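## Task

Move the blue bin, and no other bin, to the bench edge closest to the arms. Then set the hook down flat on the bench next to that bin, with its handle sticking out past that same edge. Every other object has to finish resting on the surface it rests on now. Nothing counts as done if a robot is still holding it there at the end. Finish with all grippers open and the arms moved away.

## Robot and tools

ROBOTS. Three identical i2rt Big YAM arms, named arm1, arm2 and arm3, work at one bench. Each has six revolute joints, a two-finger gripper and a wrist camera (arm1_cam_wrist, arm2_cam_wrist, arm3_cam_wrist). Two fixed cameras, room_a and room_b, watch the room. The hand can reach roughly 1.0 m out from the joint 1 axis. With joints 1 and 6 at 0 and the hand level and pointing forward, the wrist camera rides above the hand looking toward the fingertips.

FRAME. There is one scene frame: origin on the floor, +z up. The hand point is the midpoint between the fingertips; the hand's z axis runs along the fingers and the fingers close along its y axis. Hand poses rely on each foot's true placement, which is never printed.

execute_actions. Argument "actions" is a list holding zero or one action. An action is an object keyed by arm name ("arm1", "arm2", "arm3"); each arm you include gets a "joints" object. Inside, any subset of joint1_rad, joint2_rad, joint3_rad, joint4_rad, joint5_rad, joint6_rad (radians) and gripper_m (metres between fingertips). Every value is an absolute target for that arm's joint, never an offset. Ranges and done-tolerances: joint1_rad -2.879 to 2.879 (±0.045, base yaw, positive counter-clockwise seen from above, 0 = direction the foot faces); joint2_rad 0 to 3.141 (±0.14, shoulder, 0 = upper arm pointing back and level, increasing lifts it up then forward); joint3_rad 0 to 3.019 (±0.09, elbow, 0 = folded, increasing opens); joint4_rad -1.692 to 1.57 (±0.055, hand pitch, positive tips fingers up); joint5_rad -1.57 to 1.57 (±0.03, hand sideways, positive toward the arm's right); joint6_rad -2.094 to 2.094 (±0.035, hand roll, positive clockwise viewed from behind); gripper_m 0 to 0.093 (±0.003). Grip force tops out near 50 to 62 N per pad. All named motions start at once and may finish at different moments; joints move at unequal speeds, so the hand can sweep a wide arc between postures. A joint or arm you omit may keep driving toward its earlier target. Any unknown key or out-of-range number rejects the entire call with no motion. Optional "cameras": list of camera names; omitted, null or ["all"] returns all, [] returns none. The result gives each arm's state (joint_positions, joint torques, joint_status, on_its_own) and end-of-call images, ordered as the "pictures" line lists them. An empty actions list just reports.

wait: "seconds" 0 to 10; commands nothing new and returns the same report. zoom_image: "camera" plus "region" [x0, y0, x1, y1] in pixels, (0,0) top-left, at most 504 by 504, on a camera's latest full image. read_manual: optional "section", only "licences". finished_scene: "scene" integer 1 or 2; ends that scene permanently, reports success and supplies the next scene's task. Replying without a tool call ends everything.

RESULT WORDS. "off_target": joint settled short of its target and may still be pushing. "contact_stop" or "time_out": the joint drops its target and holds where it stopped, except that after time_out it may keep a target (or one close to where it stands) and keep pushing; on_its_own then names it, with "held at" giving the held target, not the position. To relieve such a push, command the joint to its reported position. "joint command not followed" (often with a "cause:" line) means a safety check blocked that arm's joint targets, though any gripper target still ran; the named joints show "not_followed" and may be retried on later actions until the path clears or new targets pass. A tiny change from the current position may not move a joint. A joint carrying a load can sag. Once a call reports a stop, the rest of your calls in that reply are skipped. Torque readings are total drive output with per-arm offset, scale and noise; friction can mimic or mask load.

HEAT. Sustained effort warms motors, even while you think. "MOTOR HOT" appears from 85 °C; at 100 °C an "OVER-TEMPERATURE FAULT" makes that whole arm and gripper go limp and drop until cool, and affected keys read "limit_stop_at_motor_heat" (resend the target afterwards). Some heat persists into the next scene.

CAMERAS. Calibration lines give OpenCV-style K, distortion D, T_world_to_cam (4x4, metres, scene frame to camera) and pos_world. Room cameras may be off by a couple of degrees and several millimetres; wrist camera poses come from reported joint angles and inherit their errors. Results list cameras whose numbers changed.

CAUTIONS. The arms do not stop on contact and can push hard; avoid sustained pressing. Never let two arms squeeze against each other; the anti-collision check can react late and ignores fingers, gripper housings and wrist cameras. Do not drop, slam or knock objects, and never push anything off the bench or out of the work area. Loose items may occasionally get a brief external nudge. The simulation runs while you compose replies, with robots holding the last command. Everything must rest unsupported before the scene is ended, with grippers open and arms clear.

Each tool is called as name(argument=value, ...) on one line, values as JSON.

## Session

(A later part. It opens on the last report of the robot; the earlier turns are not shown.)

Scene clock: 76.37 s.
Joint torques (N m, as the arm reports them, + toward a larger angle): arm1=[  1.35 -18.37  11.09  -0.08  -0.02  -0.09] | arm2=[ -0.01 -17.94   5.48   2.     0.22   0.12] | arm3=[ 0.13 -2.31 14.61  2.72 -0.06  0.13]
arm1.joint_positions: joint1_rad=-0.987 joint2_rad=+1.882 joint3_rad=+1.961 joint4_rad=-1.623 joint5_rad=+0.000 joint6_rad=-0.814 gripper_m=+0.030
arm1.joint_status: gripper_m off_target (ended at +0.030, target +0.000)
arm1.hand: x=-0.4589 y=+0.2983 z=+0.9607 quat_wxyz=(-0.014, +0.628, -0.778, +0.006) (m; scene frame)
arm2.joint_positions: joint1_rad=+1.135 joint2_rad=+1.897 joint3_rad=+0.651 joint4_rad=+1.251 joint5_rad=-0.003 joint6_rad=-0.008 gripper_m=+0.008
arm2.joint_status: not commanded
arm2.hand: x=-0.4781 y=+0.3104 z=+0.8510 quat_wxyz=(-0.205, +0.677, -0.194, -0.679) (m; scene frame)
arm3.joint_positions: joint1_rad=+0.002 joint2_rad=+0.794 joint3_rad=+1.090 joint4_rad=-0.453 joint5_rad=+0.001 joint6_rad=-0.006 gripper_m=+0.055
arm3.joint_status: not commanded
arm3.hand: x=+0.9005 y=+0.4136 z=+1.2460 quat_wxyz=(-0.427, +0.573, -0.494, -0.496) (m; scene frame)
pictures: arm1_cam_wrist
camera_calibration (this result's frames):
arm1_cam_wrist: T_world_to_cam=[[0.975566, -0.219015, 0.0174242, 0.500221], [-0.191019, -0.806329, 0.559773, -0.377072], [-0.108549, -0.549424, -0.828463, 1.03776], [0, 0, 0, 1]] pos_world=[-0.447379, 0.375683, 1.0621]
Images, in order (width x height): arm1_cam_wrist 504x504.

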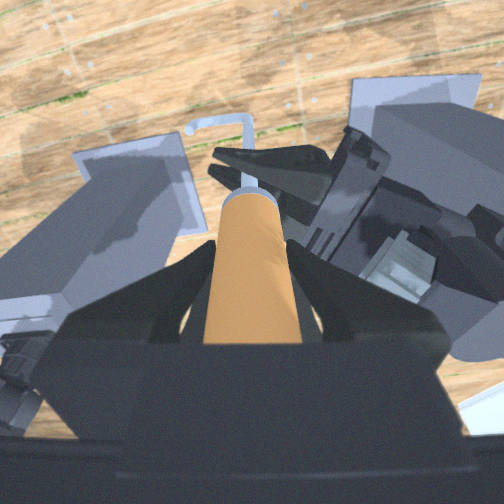

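execute_actions(actions=[{"arm2":{"joints":{"gripper_m":0.093}}}], cameras=[])

execute_actions(actions=[{"arm2":{"joints":{"joint2_rad":1.83,"joint3_rad":0.34,"joint4_rad":1.48}}}], cameras=["arm1_cam_wrist"])

execute_actions(actions=[{"arm1":{"joints":{"joint1_rad":0.073,"joint6_rad":0}},"arm2":{"joints":{"joint2_rad":1.0,"joint4_rad":0.5}}}], cameras=[])

execute_actions(actions=[{"arm1":{"joints":{"joint6_rad":-1.575}},"arm2":{"joints":{"joint1_rad":-0.2}}}], cameras=["arm1_cam_wrist"])

execute_actions(actions=[{"arm1":{"joints":{"joint2_rad":1.2}}}], cameras=[])

execute_actions(actions=[{"arm1":{"joints":{"joint4_rad":-0.3}}}], cameras=["arm1_cam_wrist","room_a"])

Scene clock: 84.50 s.
Joint torques (N m, as the arm reports them, + toward a larger angle): arm1=[  1.39 -18.43  11.07  -0.08  -0.02  -0.09] | arm2=[  0.04 -17.13   5.57   2.07   0.21   0.11] | arm3=[-0.24 -2.79 14.83  2.83 -0.05  0.14]
arm1.joint_positions: joint1_rad=-0.987 joint2_rad=+1.882 joint3_rad=+1.961 joint4_rad=-1.623 joint5_rad=+0.000 joint6_rad=-0.814 gripper_m=+0.030
arm1.joint_status: not commanded
arm1.hand: x=-0.4589 y=+0.2983 z=+0.9607 quat_wxyz=(-0.014, +0.628, -0.778, +0.006) (m; scene frame)
arm2.joint_positions: joint1_rad=+1.135 joint2_rad=+1.892 joint3_rad=+0.651 joint4_rad=+1.251 joint5_rad=-0.003 joint6_rad=-0.008 gripper_m=+0.093
arm2.joint_status: all done
arm2.hand: x=-0.4782 y=+0.3104 z=+0.8535 quat_wxyz=(-0.206, +0.676, -0.194, -0.681) (m; scene frame)
arm3.joint_positions: joint1_rad=+0.002 joint2_rad=+0.794 joint3_rad=+1.090 joint4_rad=-0.453 joint5_rad=+0.001 joint6_rad=-0.006 gripper_m=+0.055
arm3.joint_status: not commanded
arm3.hand: x=+0.9005 y=+0.4136 z=+1.2460 quat_wxyz=(-0.427, +0.573, -0.494, -0.496) (m; scene frame)
pictures: none
No camera images: the call's "cameras" was empty. Leave "cameras" out to get every camera's image.

Scene clock: 85.57 s.
Joint torques (N m, as the arm reports them, + toward a larger angle): arm1=[  1.46 -18.2   11.02  -0.09  -0.03  -0.09] | arm2=[  0.03 -12.06   2.34   2.23   0.2    0.11] | arm3=[ 0.34 -2.39 14.58  2.77 -0.01  0.11]
arm1.joint_positions: joint1_rad=-0.987 joint2_rad=+1.882 joint3_rad=+1.961 joint4_rad=-1.623 joint5_rad=+0.000 joint6_rad=-0.814 gripper_m=+0.030
arm1.joint_status: not commanded
arm1.hand: x=-0.4589 y=+0.2983 z=+0.9607 quat_wxyz=(-0.014, +0.628, -0.778, +0.006) (m; scene frame)
arm2.joint_positions: joint1_rad=+1.135 joint2_rad=+1.826 joint3_rad=+0.343 joint4_rad=+1.463 joint5_rad=-0.003 joint6_rad=-0.008 gripper_m=+0.093
arm2.joint_status: all done
arm2.hand: x=-0.3835 y=+0.2491 z=+0.8385 quat_wxyz=(-0.203, +0.686, -0.197, -0.671) (m; scene frame)
arm3.joint_positions: joint1_rad=+0.002 joint2_rad=+0.794 joint3_rad=+1.090 joint4_rad=-0.453 joint5_rad=+0.001 joint6_rad=-0.006 gripper_m=+0.055
arm3.joint_status: not commanded
arm3.hand: x=+0.9005 y=+0.4136 z=+1.2460 quat_wxyz=(-0.427, +0.573, -0.494, -0.496) (m; scene frame)
pictures: arm1_cam_wrist
camera_calibration (this result's frames):
arm1_cam_wrist: T_world_to_cam=[[0.975566, -0.219015, 0.0174242, 0.500221], [-0.191019, -0.806329, 0.559773, -0.377072], [-0.108549, -0.549424, -0.828463, 1.03776], [0, 0, 0, 1]] pos_world=[-0.447379, 0.375683, 1.0621]
Images, in order (width x height): arm1_cam_wrist 504x504.

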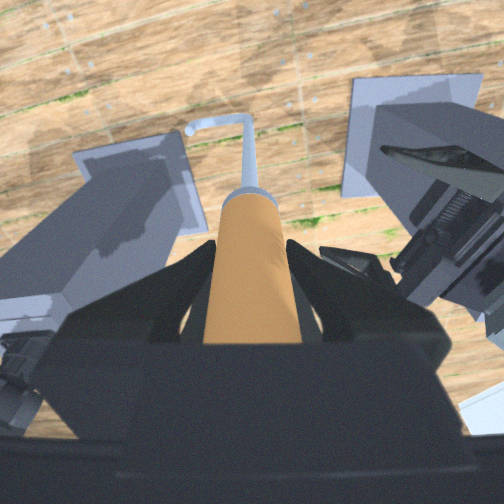

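Scene clock: 87.37 s.
Joint torques (N m, as the arm reports them, + toward a larger angle): arm1=[  0.48 -18.64  11.1   -0.07   0.03   0.07] | arm2=[ 0.15 -6.69  8.18  1.24  0.22  0.1 ] | arm3=[-0.19 -2.65 14.64  3.03 -0.1   0.12]
arm1.joint_positions: joint1_rad=+0.073 joint2_rad=+1.884 joint3_rad=+1.961 joint4_rad=-1.623 joint5_rad=+0.000 joint6_rad=-0.008 gripper_m=+0.030
arm1.joint_status: all done
arm1.hand: x=-0.9831 y=+0.5827 z=+0.9544 quat_wxyz=(-0.008, +0.722, -0.692, -0.004) (m; scene frame)
arm2.joint_positions: joint1_rad=+1.135 joint2_rad=+1.004 joint3_rad=+0.343 joint4_rad=+0.511 joint5_rad=-0.003 joint6_rad=-0.008 gripper_m=+0.093
arm2.joint_status: all done
arm2.hand: x=-0.3483 y=+0.2254 z=+0.9594 quat_wxyz=(-0.189, +0.728, -0.209, -0.625) (m; scene frame)
arm3.joint_positions: joint1_rad=+0.002 joint2_rad=+0.794 joint3_rad=+1.090 joint4_rad=-0.453 joint5_rad=+0.001 joint6_rad=-0.006 gripper_m=+0.055
arm3.joint_status: not commanded
arm3.hand: x=+0.9005 y=+0.4136 z=+1.2460 quat_wxyz=(-0.427, +0.573, -0.494, -0.496) (m; scene frame)
pictures: none
No camera images: the call's "cameras" was empty. Leave "cameras" out to get every camera's image.

Scene clock: 89.53 s.
Joint torques (N m, as the arm reports them, + toward a larger angle): arm1=[  0.9  -18.62  11.03  -0.17  -0.04  -0.14] | arm2=[ 0.63 -6.65  8.21  1.2   0.1   0.1 ] | arm3=[-0.05 -2.8  14.67  2.87 -0.05  0.14]
arm1.joint_positions: joint1_rad=+0.073 joint2_rad=+1.884 joint3_rad=+1.961 joint4_rad=-1.623 joint5_rad=+0.000 joint6_rad=-1.567 gripper_m=+0.030
arm1.joint_status: all done
arm1.hand: x=-0.9831 y=+0.5827 z=+0.9544 quat_wxyz=(-0.009, +1.000, +0.015, +0.003) (m; scene frame)
arm2.joint_positions: joint1_rad=-0.199 joint2_rad=+1.004 joint3_rad=+0.343 joint4_rad=+0.511 joint5_rad=+0.001 joint6_rad=-0.007 gripper_m=+0.093
arm2.joint_status: all done
arm2.hand: x=+0.1450 y=+0.3931 z=+0.9613 quat_wxyz=(-0.536, +0.439, -0.616, -0.376) (m; scene frame)
arm3.joint_positions: joint1_rad=+0.002 joint2_rad=+0.794 joint3_rad=+1.090 joint4_rad=-0.453 joint5_rad=+0.001 joint6_rad=-0.006 gripper_m=+0.055
arm3.joint_status: not commanded
arm3.hand: x=+0.9005 y=+0.4136 z=+1.2460 quat_wxyz=(-0.427, +0.573, -0.494, -0.496) (m; scene frame)
pictures: arm1_cam_wrist
camera_calibration (this result's frames):
arm1_cam_wrist: T_world_to_cam=[[-0.0211292, 0.999741, 0.00843475, -0.607372], [0.81803, 0.0124372, 0.575042, 0.255991], [0.574788, 0.01905, -0.818081, 1.4625], [0, 0, 0, 1]] pos_world=[-1.06287, 0.57617, 1.05436]
Images, in order (width x height): arm1_cam_wrist 504x504.

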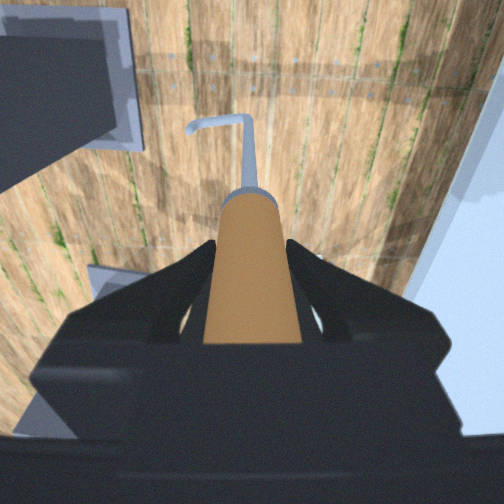

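Scene clock: 91.43 s.
Joint torques (N m, as the arm reports them, + toward a larger angle): arm1=[ 1.   -9.08 10.76  1.92 -0.03 -0.03] | arm2=[ 0.48 -6.44  8.21  1.26  0.1   0.11] | arm3=[-0.1  -2.88 14.63  2.81 -0.06  0.16]
arm1.joint_positions: joint1_rad=+0.073 joint2_rad=+1.236 joint3_rad=+1.953 joint4_rad=-1.641 joint5_rad=+0.000 joint6_rad=-1.568 gripper_m=+0.030
arm1.joint_status: all done
arm1.hand: x=-0.9785 y=+0.3925 z=+1.2677 quat_wxyz=(-0.314, +0.949, +0.016, -0.003) (m; scene frame)
arm2.joint_positions: joint1_rad=-0.199 joint2_rad=+1.004 joint3_rad=+0.343 joint4_rad=+0.511 joint5_rad=+0.001 joint6_rad=-0.007 gripper_m=+0.093
arm2.joint_status: not commanded
arm2.hand: x=+0.1450 y=+0.3931 z=+0.9613 quat_wxyz=(-0.536, +0.439, -0.616, -0.376) (m; scene frame)
arm3.joint_positions: joint1_rad=+0.002 joint2_rad=+0.794 joint3_rad=+1.090 joint4_rad=-0.453 joint5_rad=+0.001 joint6_rad=-0.006 gripper_m=+0.055
arm3.joint_status: not commanded
arm3.hand: x=+0.9005 y=+0.4136 z=+1.2460 quat_wxyz=(-0.427, +0.573, -0.494, -0.496) (m; scene frame)
pictures: none
No camera images: the call's "cameras" was empty. Leave "cameras" out to get every camera's image.

Scene clock: 93.13 s.
Joint torques (N m, as the arm reports them, + toward a larger angle): arm1=[ 0.98 -9.46 11.04  4.34  0.08  0.01] | arm2=[ 0.42 -6.68  8.18  1.22  0.1   0.1 ] | arm3=[-0.01 -2.6  14.64  2.89 -0.04  0.14]
arm1.joint_positions: joint1_rad=+0.073 joint2_rad=+1.236 joint3_rad=+1.953 joint4_rad=-0.352 joint5_rad=+0.000 joint6_rad=-1.568 gripper_m=+0.030
arm1.joint_status: all done
arm1.hand: x=-0.9830 y=+0.4762 z=+1.5511 quat_wxyz=(-0.822, +0.570, +0.012, -0.013) (m; scene frame)
arm2.joint_positions: joint1_rad=-0.199 joint2_rad=+1.004 joint3_rad=+0.343 joint4_rad=+0.511 joint5_rad=+0.001 joint6_rad=-0.007 gripper_m=+0.093
arm2.joint_status: not commanded
arm2.hand: x=+0.1450 y=+0.3931 z=+0.9613 quat_wxyz=(-0.536, +0.439, -0.616, -0.376) (m; scene frame)
arm3.joint_positions: joint1_rad=+0.002 joint2_rad=+0.794 joint3_rad=+1.090 joint4_rad=-0.453 joint5_rad=+0.001 joint6_rad=-0.006 gripper_m=+0.055
arm3.joint_status: not commanded
arm3.hand: x=+0.9005 y=+0.4136 z=+1.2460 quat_wxyz=(-0.427, +0.573, -0.494, -0.496) (m; scene frame)
pictures: arm1_cam_wrist, room_a
camera_calibration (this result's frames):
arm1_cam_wrist: T_world_to_cam=[[0.0174508, -0.341314, 0.939787, -1.27405], [0.840081, -0.504685, -0.198892, 1.38242], [0.542181, 0.792968, 0.277924, -0.147975], [0, 0, 0, 1]] pos_world=[-1.05888, 0.380177, 1.51341]
Images, in order (width x height): arm1_cam_wrist 504x504, room_a 504x504.

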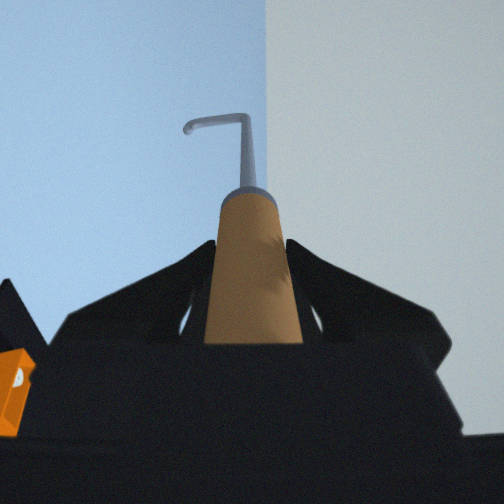

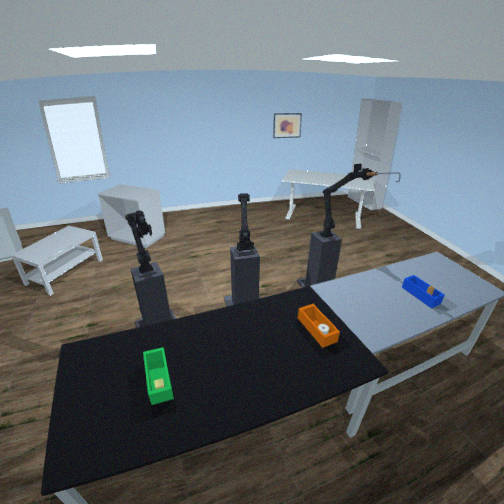

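Go to the pose over the bin.

execute_actions(actions=[{"arm1":{"joints":{"joint2_rad":2.14,"joint3_rad":1.93,"joint4_rad":0.44}}}], cameras=["arm1_cam_wrist","room_a"])

zoom_image(camera="room_a", region=[360, 230, 460, 330])

Scene clock: 98.33 s.
Joint torques (N m, as the arm reports them, + toward a larger angle): arm1=[  0.73 -26.02  16.03   3.98   0.06   0.05] | arm2=[ 0.61 -6.48  8.21  1.26  0.1   0.1 ] | arm3=[ 0.32 -2.61 14.47  2.7  -0.09  0.1 ]
arm1.joint_positions: joint1_rad=+0.073 joint2_rad=+2.199 joint3_rad=+1.849 joint4_rad=+0.399 joint5_rad=-0.001 joint6_rad=-1.571 gripper_m=+0.030
arm1.joint_status: all done
arm1.hand: x=-0.9940 y=+0.8963 z=+0.9765 quat_wxyz=(-0.722, +0.692, +0.014, -0.010) (m; scene frame)
arm2.joint_positions: joint1_rad=-0.199 joint2_rad=+1.004 joint3_rad=+0.343 joint4_rad=+0.511 joint5_rad=+0.001 joint6_rad=-0.007 gripper_m=+0.093
arm2.joint_status: not commanded
arm2.hand: x=+0.1450 y=+0.3931 z=+0.9613 quat_wxyz=(-0.536, +0.439, -0.616, -0.376) (m; scene frame)
arm3.joint_positions: joint1_rad=+0.002 joint2_rad=+0.794 joint3_rad=+1.090 joint4_rad=-0.453 joint5_rad=+0.001 joint6_rad=-0.006 gripper_m=+0.055
arm3.joint_status: not commanded
arm3.hand: x=+0.9005 y=+0.4136 z=+1.2460 quat_wxyz=(-0.427, +0.573, -0.494, -0.496) (m; scene frame)
pictures: arm1_cam_wrist, room_a
camera_calibration (this result's frames):
arm1_cam_wrist: T_world_to_cam=[[0.00355967, -0.0324011, 0.999469, -0.939451], [0.840724, -0.541075, -0.0205351, 1.34856], [0.541453, 0.84035, 0.0253144, -0.111979], [0, 0, 0, 1]] pos_world=[-1.06979, 0.793336, 0.969479]
Images, in order (width x height): arm1_cam_wrist 504x504, room_a 504x504.

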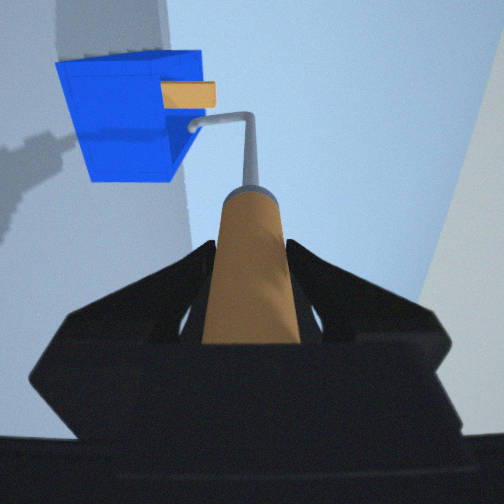

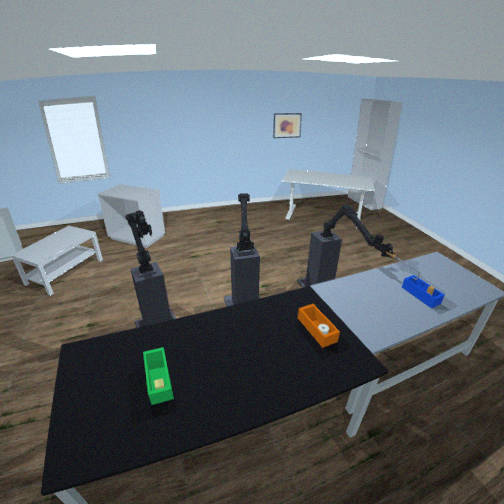

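Region (360, 230, 460, 330) of room_a's 504x504 image, scaled by 5.040, with more detail than that image has.

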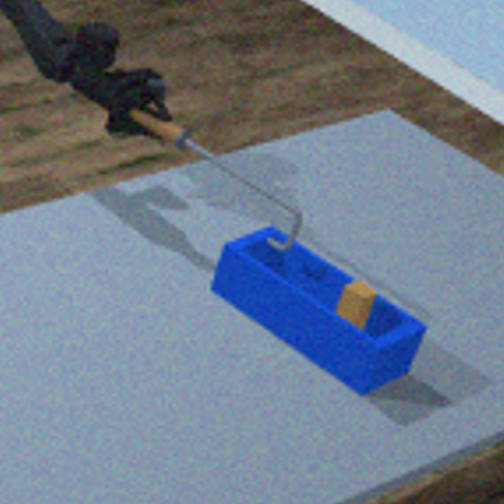

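execute_actions(actions=[{"arm1":{"joints":{"joint4_rad":0.28}}}], cameras=["arm1_cam_wrist","room_a"])

zoom_image(camera="room_a", region=[360, 230, 460, 330])

Scene clock: 102.13 s.
Joint torques (N m, as the arm reports them, + toward a larger angle): arm1=[  0.78 -25.78  16.11   3.06   0.07   0.05] | arm2=[ 0.46 -6.75  8.23  1.24  0.1   0.11] | arm3=[-0.23 -2.72 14.51  2.89  0.01  0.14]
arm1.joint_positions: joint1_rad=+0.073 joint2_rad=+2.199 joint3_rad=+1.849 joint4_rad=+0.259 joint5_rad=-0.001 joint6_rad=-1.571 gripper_m=+0.030
arm1.joint_status: all done
arm1.hand: x=-0.9938 y=+0.8953 z=+0.9419 quat_wxyz=(-0.671, +0.741, +0.015, -0.009) (m; scene frame)
arm2.joint_positions: joint1_rad=-0.199 joint2_rad=+1.004 joint3_rad=+0.343 joint4_rad=+0.511 joint5_rad=+0.001 joint6_rad=-0.007 gripper_m=+0.093
arm2.joint_status: not commanded
arm2.hand: x=+0.1450 y=+0.3931 z=+0.9613 quat_wxyz=(-0.536, +0.439, -0.616, -0.376) (m; scene frame)
arm3.joint_positions: joint1_rad=+0.002 joint2_rad=+0.794 joint3_rad=+1.090 joint4_rad=-0.453 joint5_rad=+0.001 joint6_rad=-0.006 gripper_m=+0.055
arm3.joint_status: not commanded
arm3.hand: x=+0.9005 y=+0.4136 z=+1.2460 quat_wxyz=(-0.427, +0.573, -0.494, -0.496) (m; scene frame)
pictures: arm1_cam_wrist, room_a
camera_calibration (this result's frames):
arm1_cam_wrist: T_world_to_cam=[[-0.00117656, 0.108062, 0.994143, -1.03039], [0.840188, -0.539011, 0.059584, 1.26926], [0.542293, 0.835338, -0.090158, 0.00370545], [0, 0, 0, 1]] pos_world=[-1.06964, 0.792398, 0.949057]
Images, in order (width x height): arm1_cam_wrist 504x504, room_a 504x504.

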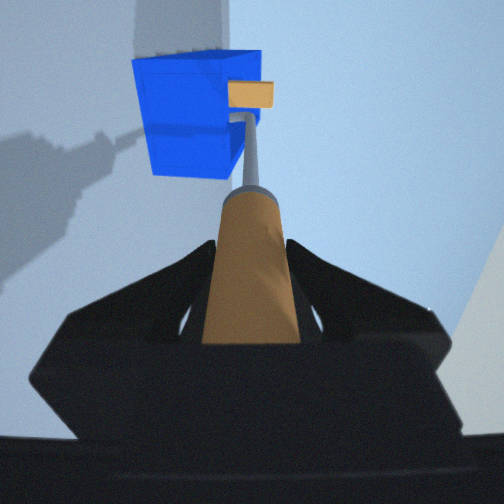

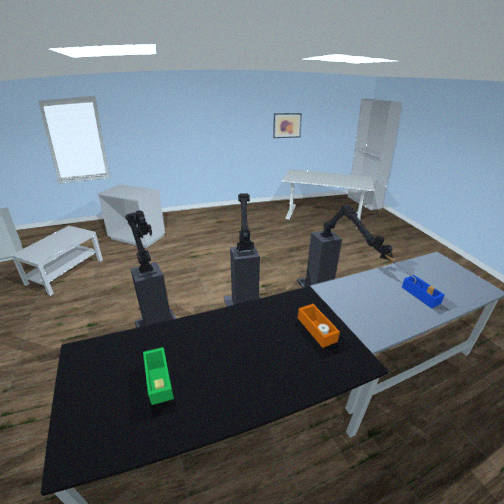

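Region (360, 230, 460, 330) of room_a's 504x504 image, scaled by 5.040, with more detail than that image has.

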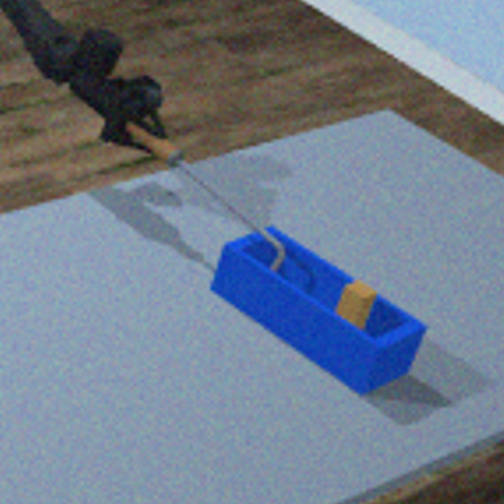

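execute_actions(actions=[{"arm1":{"joints":{"joint2_rad":1.96,"joint3_rad":1.515,"joint4_rad":0.48}}}], cameras=["arm1_cam_wrist"])

execute_actions(actions=[{"arm1":{"joints":{"joint2_rad":1.77,"joint3_rad":1.2,"joint4_rad":0.595}}}], cameras=["arm1_cam_wrist"])

execute_actions(actions=[{"arm1":{"joints":{"joint2_rad":1.58,"joint3_rad":0.92,"joint4_rad":0.68}}}], cameras=["arm1_cam_wrist","room_b"])

zoom_image(camera="room_b", region=[40, 150, 180, 290])

Scene clock: 107.43 s.
Joint torques (N m, as the arm reports them, + toward a larger angle): arm1=[  0.79 -20.58   9.95   2.9    0.08   0.05] | arm2=[ 0.57 -6.72  8.22  1.23  0.09  0.11] | arm3=[ 0.23 -2.85 14.6   2.84 -0.03  0.16]
arm1.joint_positions: joint1_rad=+0.073 joint2_rad=+1.986 joint3_rad=+1.505 joint4_rad=+0.462 joint5_rad=-0.001 joint6_rad=-1.572 gripper_m=+0.030
arm1.joint_status: all done
arm1.hand: x=-0.9912 y=+0.8139 z=+0.9669 quat_wxyz=(-0.697, +0.716, +0.015, -0.010) (m; scene frame)
arm2.joint_positions: joint1_rad=-0.199 joint2_rad=+1.004 joint3_rad=+0.343 joint4_rad=+0.511 joint5_rad=+0.001 joint6_rad=-0.007 gripper_m=+0.093
arm2.joint_status: not commanded
arm2.hand: x=+0.1450 y=+0.3931 z=+0.9613 quat_wxyz=(-0.536, +0.439, -0.616, -0.376) (m; scene frame)
arm3.joint_positions: joint1_rad=+0.002 joint2_rad=+0.794 joint3_rad=+1.090 joint4_rad=-0.453 joint5_rad=+0.001 joint6_rad=-0.006 gripper_m=+0.055
arm3.joint_status: not commanded
arm3.hand: x=+0.9005 y=+0.4136 z=+1.2460 quat_wxyz=(-0.427, +0.573, -0.494, -0.496) (m; scene frame)
pictures: arm1_cam_wrist
camera_calibration (this result's frames):
arm1_cam_wrist: T_world_to_cam=[[0.000837766, 0.0365767, 0.99933, -0.991195], [0.840507, -0.541463, 0.0191136, 1.26312], [0.5418, 0.839928, -0.0311966, 0.011338], [0, 0, 0, 1]] pos_world=[-1.06697, 0.710663, 0.966742]
Images, in order (width x height): arm1_cam_wrist 504x504.

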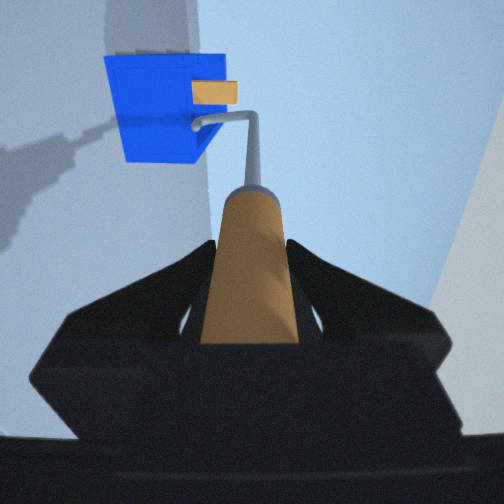

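Scene clock: 108.60 s.
Joint torques (N m, as the arm reports them, + toward a larger angle): arm1=[  0.94 -19.29  11.31   4.56   0.06   0.05] | arm2=[ 0.51 -6.64  8.24  1.28  0.1   0.11] | arm3=[ 0.51 -2.82 14.57  2.91 -0.05  0.15]
arm1.joint_positions: joint1_rad=+0.073 joint2_rad=+1.821 joint3_rad=+1.161 joint4_rad=+0.543 joint5_rad=-0.001 joint6_rad=-1.572 gripper_m=+0.030
arm1.joint_status: all done
arm1.hand: x=-0.9877 y=+0.7197 z=+0.9174 quat_wxyz=(-0.662, +0.750, +0.015, -0.009) (m; scene frame)
arm2.joint_positions: joint1_rad=-0.199 joint2_rad=+1.004 joint3_rad=+0.343 joint4_rad=+0.511 joint5_rad=+0.001 joint6_rad=-0.007 gripper_m=+0.093
arm2.joint_status: not commanded
arm2.hand: x=+0.1450 y=+0.3931 z=+0.9613 quat_wxyz=(-0.536, +0.439, -0.616, -0.376) (m; scene frame)
arm3.joint_positions: joint1_rad=+0.002 joint2_rad=+0.794 joint3_rad=+1.090 joint4_rad=-0.453 joint5_rad=+0.001 joint6_rad=-0.006 gripper_m=+0.055
arm3.joint_status: not commanded
arm3.hand: x=+0.9005 y=+0.4136 z=+1.2460 quat_wxyz=(-0.427, +0.573, -0.494, -0.496) (m; scene frame)
pictures: arm1_cam_wrist
camera_calibration (this result's frames):
arm1_cam_wrist: T_world_to_cam=[[-0.00240045, 0.133405, 0.991059, -1.00365], [0.840048, -0.53739, 0.074372, 1.15609], [0.542507, 0.832715, -0.110777, 0.165871], [0, 0, 0, 1]] pos_world=[-1.06356, 0.617038, 0.92707]
Images, in order (width x height): arm1_cam_wrist 504x504.

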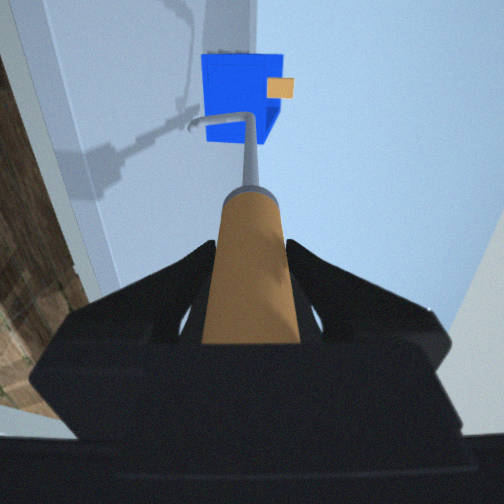

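Scene clock: 109.67 s.
Joint torques (N m, as the arm reports them, + toward a larger angle): arm1=[  0.92 -14.19  10.38   4.43   0.07   0.05] | arm2=[ 0.5  -6.79  8.19  1.24  0.09  0.12] | arm3=[ 0.25 -2.82 14.63  2.93 -0.03  0.12]
arm1.joint_positions: joint1_rad=+0.073 joint2_rad=+1.611 joint3_rad=+0.889 joint4_rad=+0.631 joint5_rad=-0.001 joint6_rad=-1.572 gripper_m=+0.030
arm1.joint_status: all done
arm1.hand: x=-0.9847 y=+0.6289 z=+0.9315 quat_wxyz=(-0.671, +0.741, +0.015, -0.009) (m; scene frame)
arm2.joint_positions: joint1_rad=-0.199 joint2_rad=+1.004 joint3_rad=+0.343 joint4_rad=+0.511 joint5_rad=+0.001 joint6_rad=-0.007 gripper_m=+0.093
arm2.joint_status: not commanded
arm2.hand: x=+0.1450 y=+0.3931 z=+0.9613 quat_wxyz=(-0.536, +0.439, -0.616, -0.376) (m; scene frame)
arm3.joint_positions: joint1_rad=+0.002 joint2_rad=+0.794 joint3_rad=+1.090 joint4_rad=-0.453 joint5_rad=+0.001 joint6_rad=-0.006 gripper_m=+0.055
arm3.joint_status: not commanded
arm3.hand: x=+0.9005 y=+0.4136 z=+1.2460 quat_wxyz=(-0.427, +0.573, -0.494, -0.496) (m; scene frame)
pictures: arm1_cam_wrist, room_b
camera_calibration (this result's frames):
arm1_cam_wrist: T_world_to_cam=[[-0.0015578, 0.108049, 0.994144, -0.991602], [0.840186, -0.53898, 0.0598956, 1.11833], [0.542296, 0.83536, -0.0899413, 0.22016], [0, 0, 0, 1]] pos_world=[-1.06054, 0.525985, 0.938614]
Images, in order (width x height): arm1_cam_wrist 504x504, room_b 504x504.

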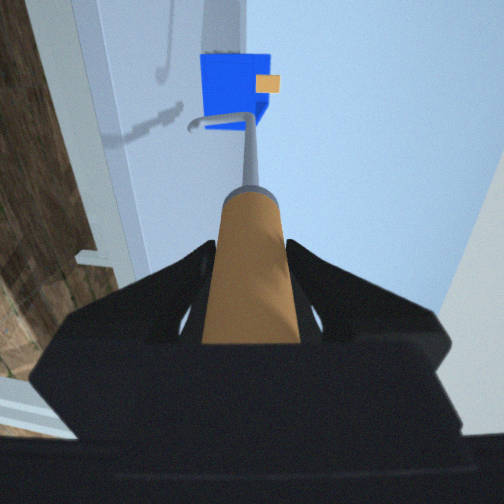

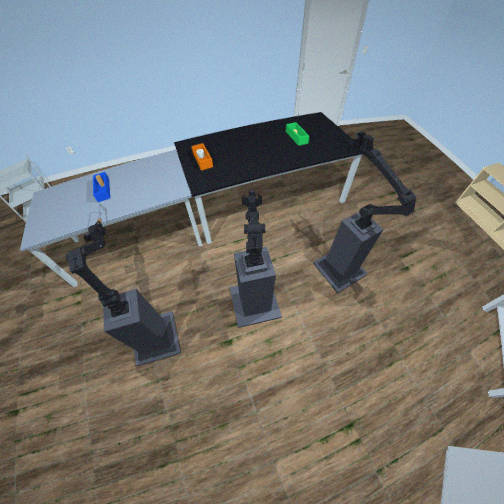

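Region (40, 150, 180, 290) of room_b's 504x504 image, scaled by 3.600, with more detail than that image has.

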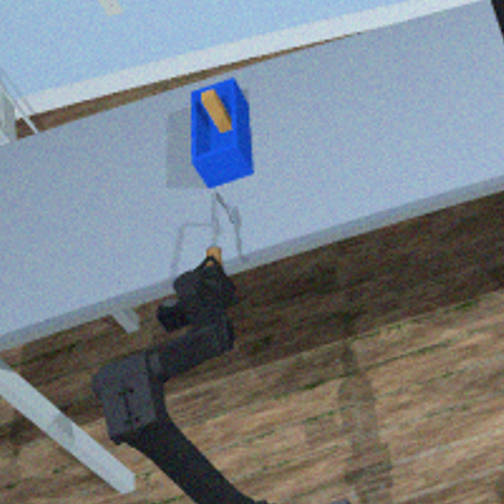

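execute_actions(actions=[{"arm1":{"joints":{"joint2_rad":1.75,"joint3_rad":1.4,"joint4_rad":0.75}}}], cameras=[])

execute_actions(actions=[{"arm1":{"joints":{"joint2_rad":2.09,"joint3_rad":1.82,"joint4_rad":0.6}}}], cameras=["arm1_cam_wrist"])

Scene clock: 114.20 s.
Joint torques (N m, as the arm reports them, + toward a larger angle): arm1=[  0.96 -18.9   14.48   3.93   0.1    0.05] | arm2=[ 0.31 -6.59  8.22  1.26  0.1   0.1 ] | arm3=[ 0.08 -2.74 14.44  2.95 -0.06  0.12]
arm1.joint_positions: joint1_rad=+0.073 joint2_rad=+1.788 joint3_rad=+1.333 joint4_rad=+0.709 joint5_rad=-0.001 joint6_rad=-1.572 gripper_m=+0.030
arm1.joint_status: all done
arm1.hand: x=-0.9895 y=+0.7445 z=+1.0786 quat_wxyz=(-0.788, +0.615, +0.014, -0.012) (m; scene frame)
arm2.joint_positions: joint1_rad=-0.199 joint2_rad=+1.004 joint3_rad=+0.343 joint4_rad=+0.511 joint5_rad=+0.001 joint6_rad=-0.007 gripper_m=+0.093
arm2.joint_status: not commanded
arm2.hand: x=+0.1450 y=+0.3931 z=+0.9613 quat_wxyz=(-0.536, +0.439, -0.616, -0.376) (m; scene frame)
arm3.joint_positions: joint1_rad=+0.002 joint2_rad=+0.794 joint3_rad=+1.090 joint4_rad=-0.453 joint5_rad=+0.001 joint6_rad=-0.006 gripper_m=+0.055
arm3.joint_status: not commanded
arm3.hand: x=+0.9005 y=+0.4136 z=+1.2460 quat_wxyz=(-0.427, +0.573, -0.494, -0.496) (m; scene frame)
pictures: none
No camera images: the call's "cameras" was empty. Leave "cameras" out to get every camera's image.

Scene clock: 115.63 s.
Joint torques (N m, as the arm reports them, + toward a larger angle): arm1=[  0.9  -25.87  16.32   3.58   0.09   0.05] | arm2=[ 0.64 -6.63  8.19  1.28  0.09  0.12] | arm3=[ 0.05 -2.66 14.65  2.87 -0.05  0.11]
arm1.joint_positions: joint1_rad=+0.073 joint2_rad=+2.156 joint3_rad=+1.731 joint4_rad=+0.568 joint5_rad=-0.001 joint6_rad=-1.572 gripper_m=+0.030
arm1.joint_status: all done
arm1.hand: x=-0.9933 y=+0.8718 z=+0.9844 quat_wxyz=(-0.753, +0.658, +0.014, -0.011) (m; scene frame)
arm2.joint_positions: joint1_rad=-0.199 joint2_rad=+1.004 joint3_rad=+0.343 joint4_rad=+0.511 joint5_rad=+0.001 joint6_rad=-0.007 gripper_m=+0.093
arm2.joint_status: not commanded
arm2.hand: x=+0.1450 y=+0.3931 z=+0.9613 quat_wxyz=(-0.536, +0.439, -0.616, -0.376) (m; scene frame)
arm3.joint_positions: joint1_rad=+0.002 joint2_rad=+0.794 joint3_rad=+1.090 joint4_rad=-0.453 joint5_rad=+0.001 joint6_rad=-0.006 gripper_m=+0.055
arm3.joint_status: not commanded
arm3.hand: x=+0.9005 y=+0.4136 z=+1.2460 quat_wxyz=(-0.427, +0.573, -0.494, -0.496) (m; scene frame)
pictures: arm1_cam_wrist
camera_calibration (this result's frames):
arm1_cam_wrist: T_world_to_cam=[[0.00636717, -0.125113, 0.992122, -0.857291], [0.840867, -0.536293, -0.0730264, 1.38247], [0.541205, 0.834707, 0.101789, -0.16264], [0, 0, 0, 1]] pos_world=[-1.06899, 0.769906, 0.968048]
Images, in order (width x height): arm1_cam_wrist 504x504.

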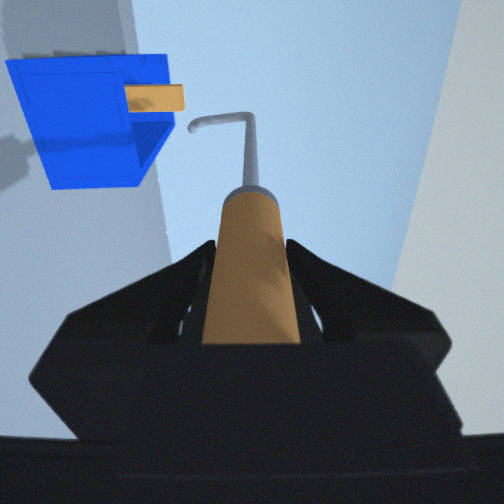

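execute_actions(actions=[{"arm1":{"joints":{"joint4_rad":0.345}}}], cameras=["arm1_cam_wrist"])

Scene clock: 120.13 s.
Joint torques (N m, as the arm reports them, + toward a larger angle): arm1=[  0.88 -25.19  16.33   3.08   0.07   0.05] | arm2=[ 0.31 -6.74  8.25  1.25  0.1   0.11] | arm3=[ 0.07 -2.05 14.59  2.74 -0.02  0.16]
arm1.joint_positions: joint1_rad=+0.073 joint2_rad=+2.156 joint3_rad=+1.732 joint4_rad=+0.324 joint5_rad=-0.001 joint6_rad=-1.572 gripper_m=+0.030
arm1.joint_status: all done
arm1.hand: x=-0.9929 y=+0.8727 z=+0.9250 quat_wxyz=(-0.668, +0.744, +0.015, -0.009) (m; scene frame)
arm2.joint_positions: joint1_rad=-0.199 joint2_rad=+1.004 joint3_rad=+0.343 joint4_rad=+0.511 joint5_rad=+0.001 joint6_rad=-0.007 gripper_m=+0.093
arm2.joint_status: not commanded
arm2.hand: x=+0.1450 y=+0.3931 z=+0.9613 quat_wxyz=(-0.536, +0.439, -0.616, -0.376) (m; scene frame)
arm3.joint_positions: joint1_rad=+0.002 joint2_rad=+0.794 joint3_rad=+1.090 joint4_rad=-0.453 joint5_rad=+0.001 joint6_rad=-0.006 gripper_m=+0.055
arm3.joint_status: not commanded
arm3.hand: x=+0.9005 y=+0.4136 z=+1.2460 quat_wxyz=(-0.427, +0.573, -0.494, -0.496) (m; scene frame)
pictures: arm1_cam_wrist
camera_calibration (this result's frames):
arm1_cam_wrist: T_world_to_cam=[[-0.00187297, 0.117519, 0.993069, -1.01903], [0.840136, -0.53843, 0.065302, 1.25152], [0.542373, 0.834435, -0.0977235, 0.0284484], [0, 0, 0, 1]] pos_world=[-1.06878, 0.769873, 0.933023]
Images, in order (width x height): arm1_cam_wrist 504x504.

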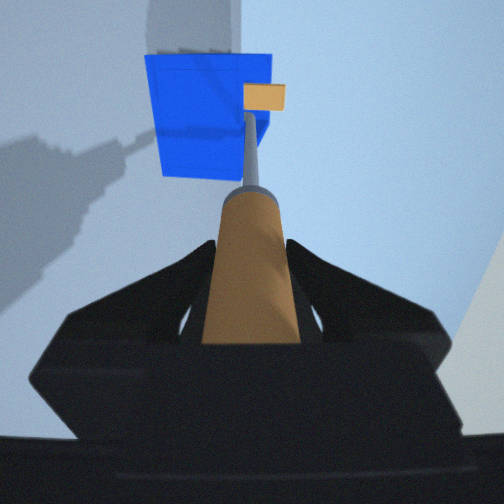

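execute_actions(actions=[{"arm1":{"joints":{"joint2_rad":1.985,"joint3_rad":1.485,"joint4_rad":0.47}}}], cameras=["arm1_cam_wrist"])

Scene clock: 124.43 s.
Joint torques (N m, as the arm reports them, + toward a larger angle): arm1=[  0.91 -21.08  10.13   3.05   0.07   0.06] | arm2=[ 0.44 -6.62  8.22  1.3   0.1   0.1 ] | arm3=[ 0.06 -2.33 14.66  2.75 -0.03  0.15]
arm1.joint_positions: joint1_rad=+0.073 joint2_rad=+2.017 joint3_rad=+1.468 joint4_rad=+0.449 joint5_rad=-0.001 joint6_rad=-1.572 gripper_m=+0.030
arm1.joint_status: all done
arm1.hand: x=-0.9908 y=+0.8093 z=+0.9182 quat_wxyz=(-0.668, +0.744, +0.015, -0.009) (m; scene frame)
arm2.joint_positions: joint1_rad=-0.199 joint2_rad=+1.004 joint3_rad=+0.343 joint4_rad=+0.511 joint5_rad=+0.001 joint6_rad=-0.007 gripper_m=+0.093
arm2.joint_status: not commanded
arm2.hand: x=+0.1450 y=+0.3931 z=+0.9613 quat_wxyz=(-0.536, +0.439, -0.616, -0.376) (m; scene frame)
arm3.joint_positions: joint1_rad=+0.002 joint2_rad=+0.794 joint3_rad=+1.090 joint4_rad=-0.453 joint5_rad=+0.001 joint6_rad=-0.006 gripper_m=+0.055
arm3.joint_status: not commanded
arm3.hand: x=+0.9005 y=+0.4136 z=+1.2460 quat_wxyz=(-0.427, +0.573, -0.494, -0.496) (m; scene frame)
pictures: arm1_cam_wrist
camera_calibration (this result's frames):
arm1_cam_wrist: T_world_to_cam=[[-0.0018352, 0.116383, 0.993203, -1.00402], [0.840142, -0.538499, 0.0646535, 1.21665], [0.542363, 0.83455, -0.0967901, 0.0785344], [0, 0, 0, 1]] pos_world=[-1.06659, 0.706474, 0.926139]
Images, in order (width x height): arm1_cam_wrist 504x504.

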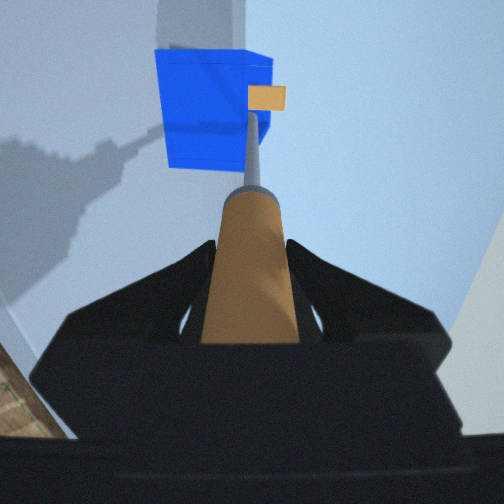

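execute_actions(actions=[{"arm1":{"joints":{"joint2_rad":1.785,"joint3_rad":1.175,"joint4_rad":0.59}}}], cameras=["arm1_cam_wrist"])

execute_actions(actions=[{"arm1":{"joints":{"joint2_rad":1.615,"joint3_rad":0.93,"joint4_rad":0.67}}}], cameras=["arm1_cam_wrist","room_b"])

zoom_image(camera="room_b", region=[40, 150, 180, 290])

Scene clock: 130.50 s.
Joint torques (N m, as the arm reports them, + toward a larger angle): arm1=[  0.92 -18.29   9.41   3.82   0.07   0.06] | arm2=[ 0.49 -6.59  8.23  1.2   0.09  0.1 ] | arm3=[ 0.12 -2.66 14.63  2.82 -0.06  0.15]
arm1.joint_positions: joint1_rad=+0.073 joint2_rad=+1.823 joint3_rad=+1.160 joint4_rad=+0.553 joint5_rad=-0.001 joint6_rad=-1.572 gripper_m=+0.030
arm1.joint_status: all done
arm1.hand: x=-0.9877 y=+0.7199 z=+0.9177 quat_wxyz=(-0.664, +0.747, +0.015, -0.009) (m; scene frame)
arm2.joint_positions: joint1_rad=-0.199 joint2_rad=+1.004 joint3_rad=+0.343 joint4_rad=+0.511 joint5_rad=+0.001 joint6_rad=-0.007 gripper_m=+0.093
arm2.joint_status: not commanded
arm2.hand: x=+0.1450 y=+0.3931 z=+0.9613 quat_wxyz=(-0.536, +0.439, -0.616, -0.376) (m; scene frame)
arm3.joint_positions: joint1_rad=+0.002 joint2_rad=+0.794 joint3_rad=+1.090 joint4_rad=-0.453 joint5_rad=+0.001 joint6_rad=-0.006 gripper_m=+0.055
arm3.joint_status: not commanded
arm3.hand: x=+0.9005 y=+0.4136 z=+1.2460 quat_wxyz=(-0.427, +0.573, -0.494, -0.496) (m; scene frame)
pictures: arm1_cam_wrist
camera_calibration (this result's frames):
arm1_cam_wrist: T_world_to_cam=[[-0.0021747, 0.126601, 0.991951, -0.999645], [0.840086, -0.537854, 0.0704869, 1.16011], [0.542448, 0.833478, -0.105186, 0.160011], [0, 0, 0, 1]] pos_world=[-1.06356, 0.61716, 0.926657]
Images, in order (width x height): arm1_cam_wrist 504x504.

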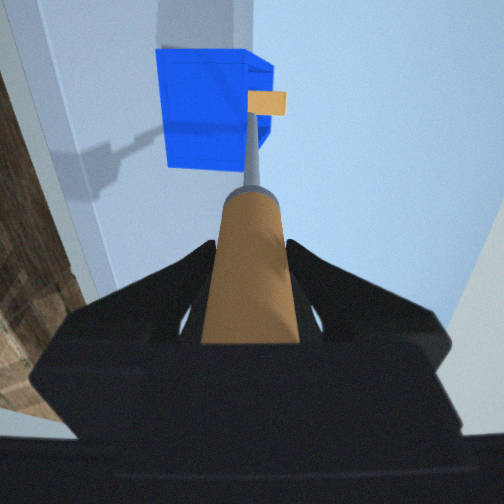

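Scene clock: 131.40 s.
Joint torques (N m, as the arm reports them, + toward a larger angle): arm1=[  0.97 -15.23   9.43   4.11   0.07   0.06] | arm2=[ 0.49 -6.61  8.22  1.25  0.1   0.11] | arm3=[ 0.06 -2.99 14.62  2.93 -0.02  0.14]
arm1.joint_positions: joint1_rad=+0.073 joint2_rad=+1.651 joint3_rad=+0.909 joint4_rad=+0.626 joint5_rad=-0.001 joint6_rad=-1.572 gripper_m=+0.030
arm1.joint_status: all done
arm1.hand: x=-0.9849 y=+0.6380 z=+0.9167 quat_wxyz=(-0.662, +0.749, +0.015, -0.009) (m; scene frame)
arm2.joint_positions: joint1_rad=-0.199 joint2_rad=+1.004 joint3_rad=+0.343 joint4_rad=+0.511 joint5_rad=+0.001 joint6_rad=-0.007 gripper_m=+0.093
arm2.joint_status: not commanded
arm2.hand: x=+0.1450 y=+0.3931 z=+0.9613 quat_wxyz=(-0.536, +0.439, -0.616, -0.376) (m; scene frame)
arm3.joint_positions: joint1_rad=+0.002 joint2_rad=+0.794 joint3_rad=+1.090 joint4_rad=-0.453 joint5_rad=+0.001 joint6_rad=-0.006 gripper_m=+0.055
arm3.joint_status: not commanded
arm3.hand: x=+0.9005 y=+0.4136 z=+1.2460 quat_wxyz=(-0.427, +0.573, -0.494, -0.496) (m; scene frame)
pictures: arm1_cam_wrist, room_b
camera_calibration (this result's frames):
arm1_cam_wrist: T_world_to_cam=[[-0.00233779, 0.131516, 0.991311, -0.990983], [0.840059, -0.537522, 0.0732931, 1.11097], [0.54249, 0.832931, -0.109224, 0.230758], [0, 0, 0, 1]] pos_world=[-1.06078, 0.535296, 0.92615]
Images, in order (width x height): arm1_cam_wrist 504x504, room_b 504x504.

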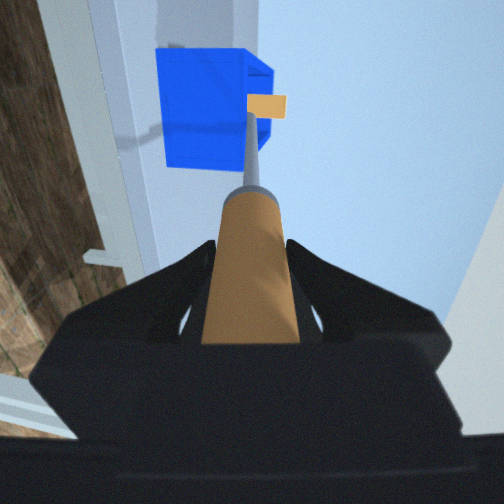

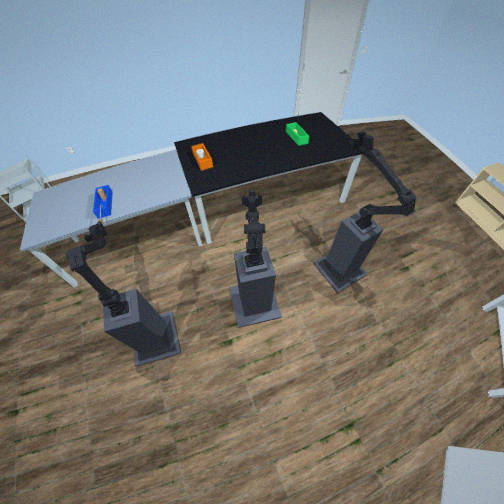

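Region (40, 150, 180, 290) of room_b's 504x504 image, scaled by 3.600, with more detail than that image has.

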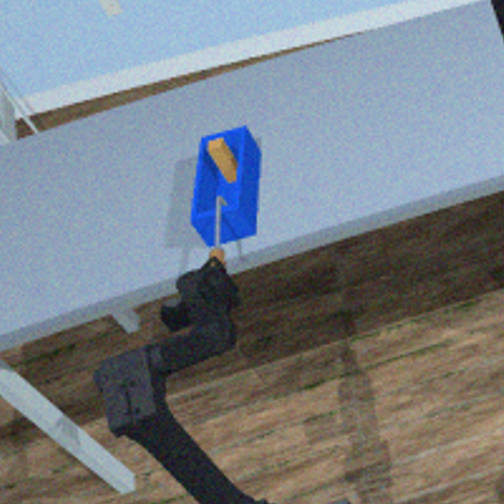

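execute_actions(actions=[{"arm1":{"joints":{"joint2_rad":1.515,"joint3_rad":0.805,"joint4_rad":0.70}}}], cameras=["arm1_cam_wrist","room_b"])

zoom_image(camera="room_b", region=[40, 150, 180, 290])

Scene clock: 135.20 s.
Joint torques (N m, as the arm reports them, + toward a larger angle): arm1=[  0.96 -13.32   9.67   4.09   0.06   0.06] | arm2=[ 0.51 -6.64  8.19  1.26  0.1   0.12] | arm3=[-0.05 -2.65 14.51  2.87 -0.02  0.14]
arm1.joint_positions: joint1_rad=+0.073 joint2_rad=+1.552 joint3_rad=+0.779 joint4_rad=+0.658 joint5_rad=-0.001 joint6_rad=-1.572 gripper_m=+0.030
arm1.joint_status: all done
arm1.hand: x=-0.9834 y=+0.5926 z=+0.9158 quat_wxyz=(-0.662, +0.749, +0.015, -0.009) (m; scene frame)
arm2.joint_positions: joint1_rad=-0.199 joint2_rad=+1.004 joint3_rad=+0.343 joint4_rad=+0.511 joint5_rad=+0.001 joint6_rad=-0.007 gripper_m=+0.093
arm2.joint_status: not commanded
arm2.hand: x=+0.1450 y=+0.3931 z=+0.9613 quat_wxyz=(-0.536, +0.439, -0.616, -0.376) (m; scene frame)
arm3.joint_positions: joint1_rad=+0.002 joint2_rad=+0.794 joint3_rad=+1.090 joint4_rad=-0.453 joint5_rad=+0.001 joint6_rad=-0.006 gripper_m=+0.055
arm3.joint_status: not commanded
arm3.hand: x=+0.9005 y=+0.4136 z=+1.2460 quat_wxyz=(-0.427, +0.573, -0.494, -0.496) (m; scene frame)
pictures: arm1_cam_wrist, room_b
camera_calibration (this result's frames):
arm1_cam_wrist: T_world_to_cam=[[-0.00236286, 0.132271, 0.991211, -0.984479], [0.840054, -0.537469, 0.0737247, 1.08488], [0.542497, 0.832845, -0.109845, 0.2683], [0, 0, 0, 1]] pos_world=[-1.05924, 0.489855, 0.925315]
Images, in order (width x height): arm1_cam_wrist 504x504, room_b 504x504.

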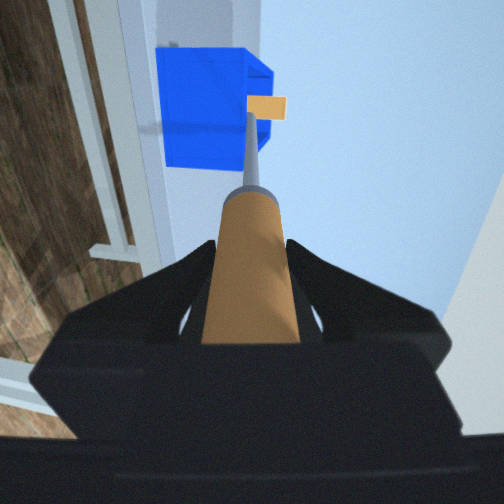

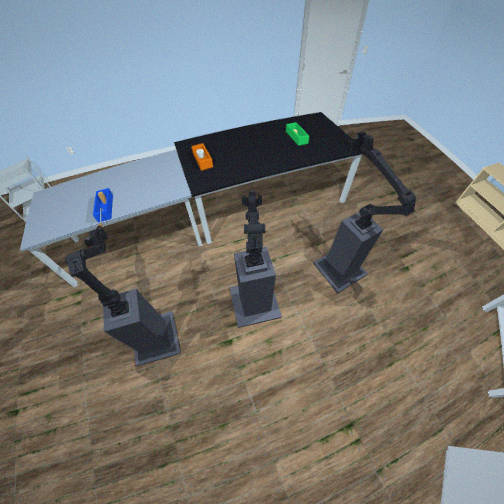

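Region (40, 150, 180, 290) of room_b's 504x504 image, scaled by 3.600, with more detail than that image has.

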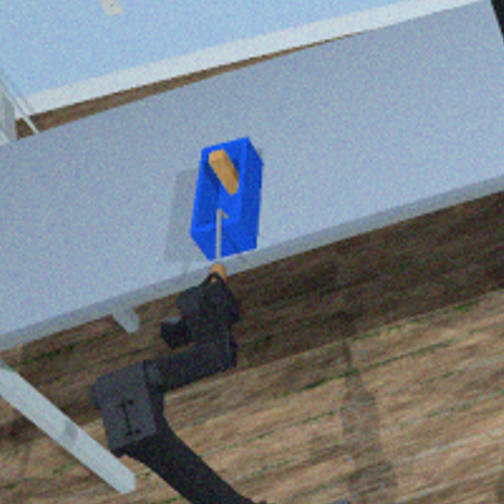

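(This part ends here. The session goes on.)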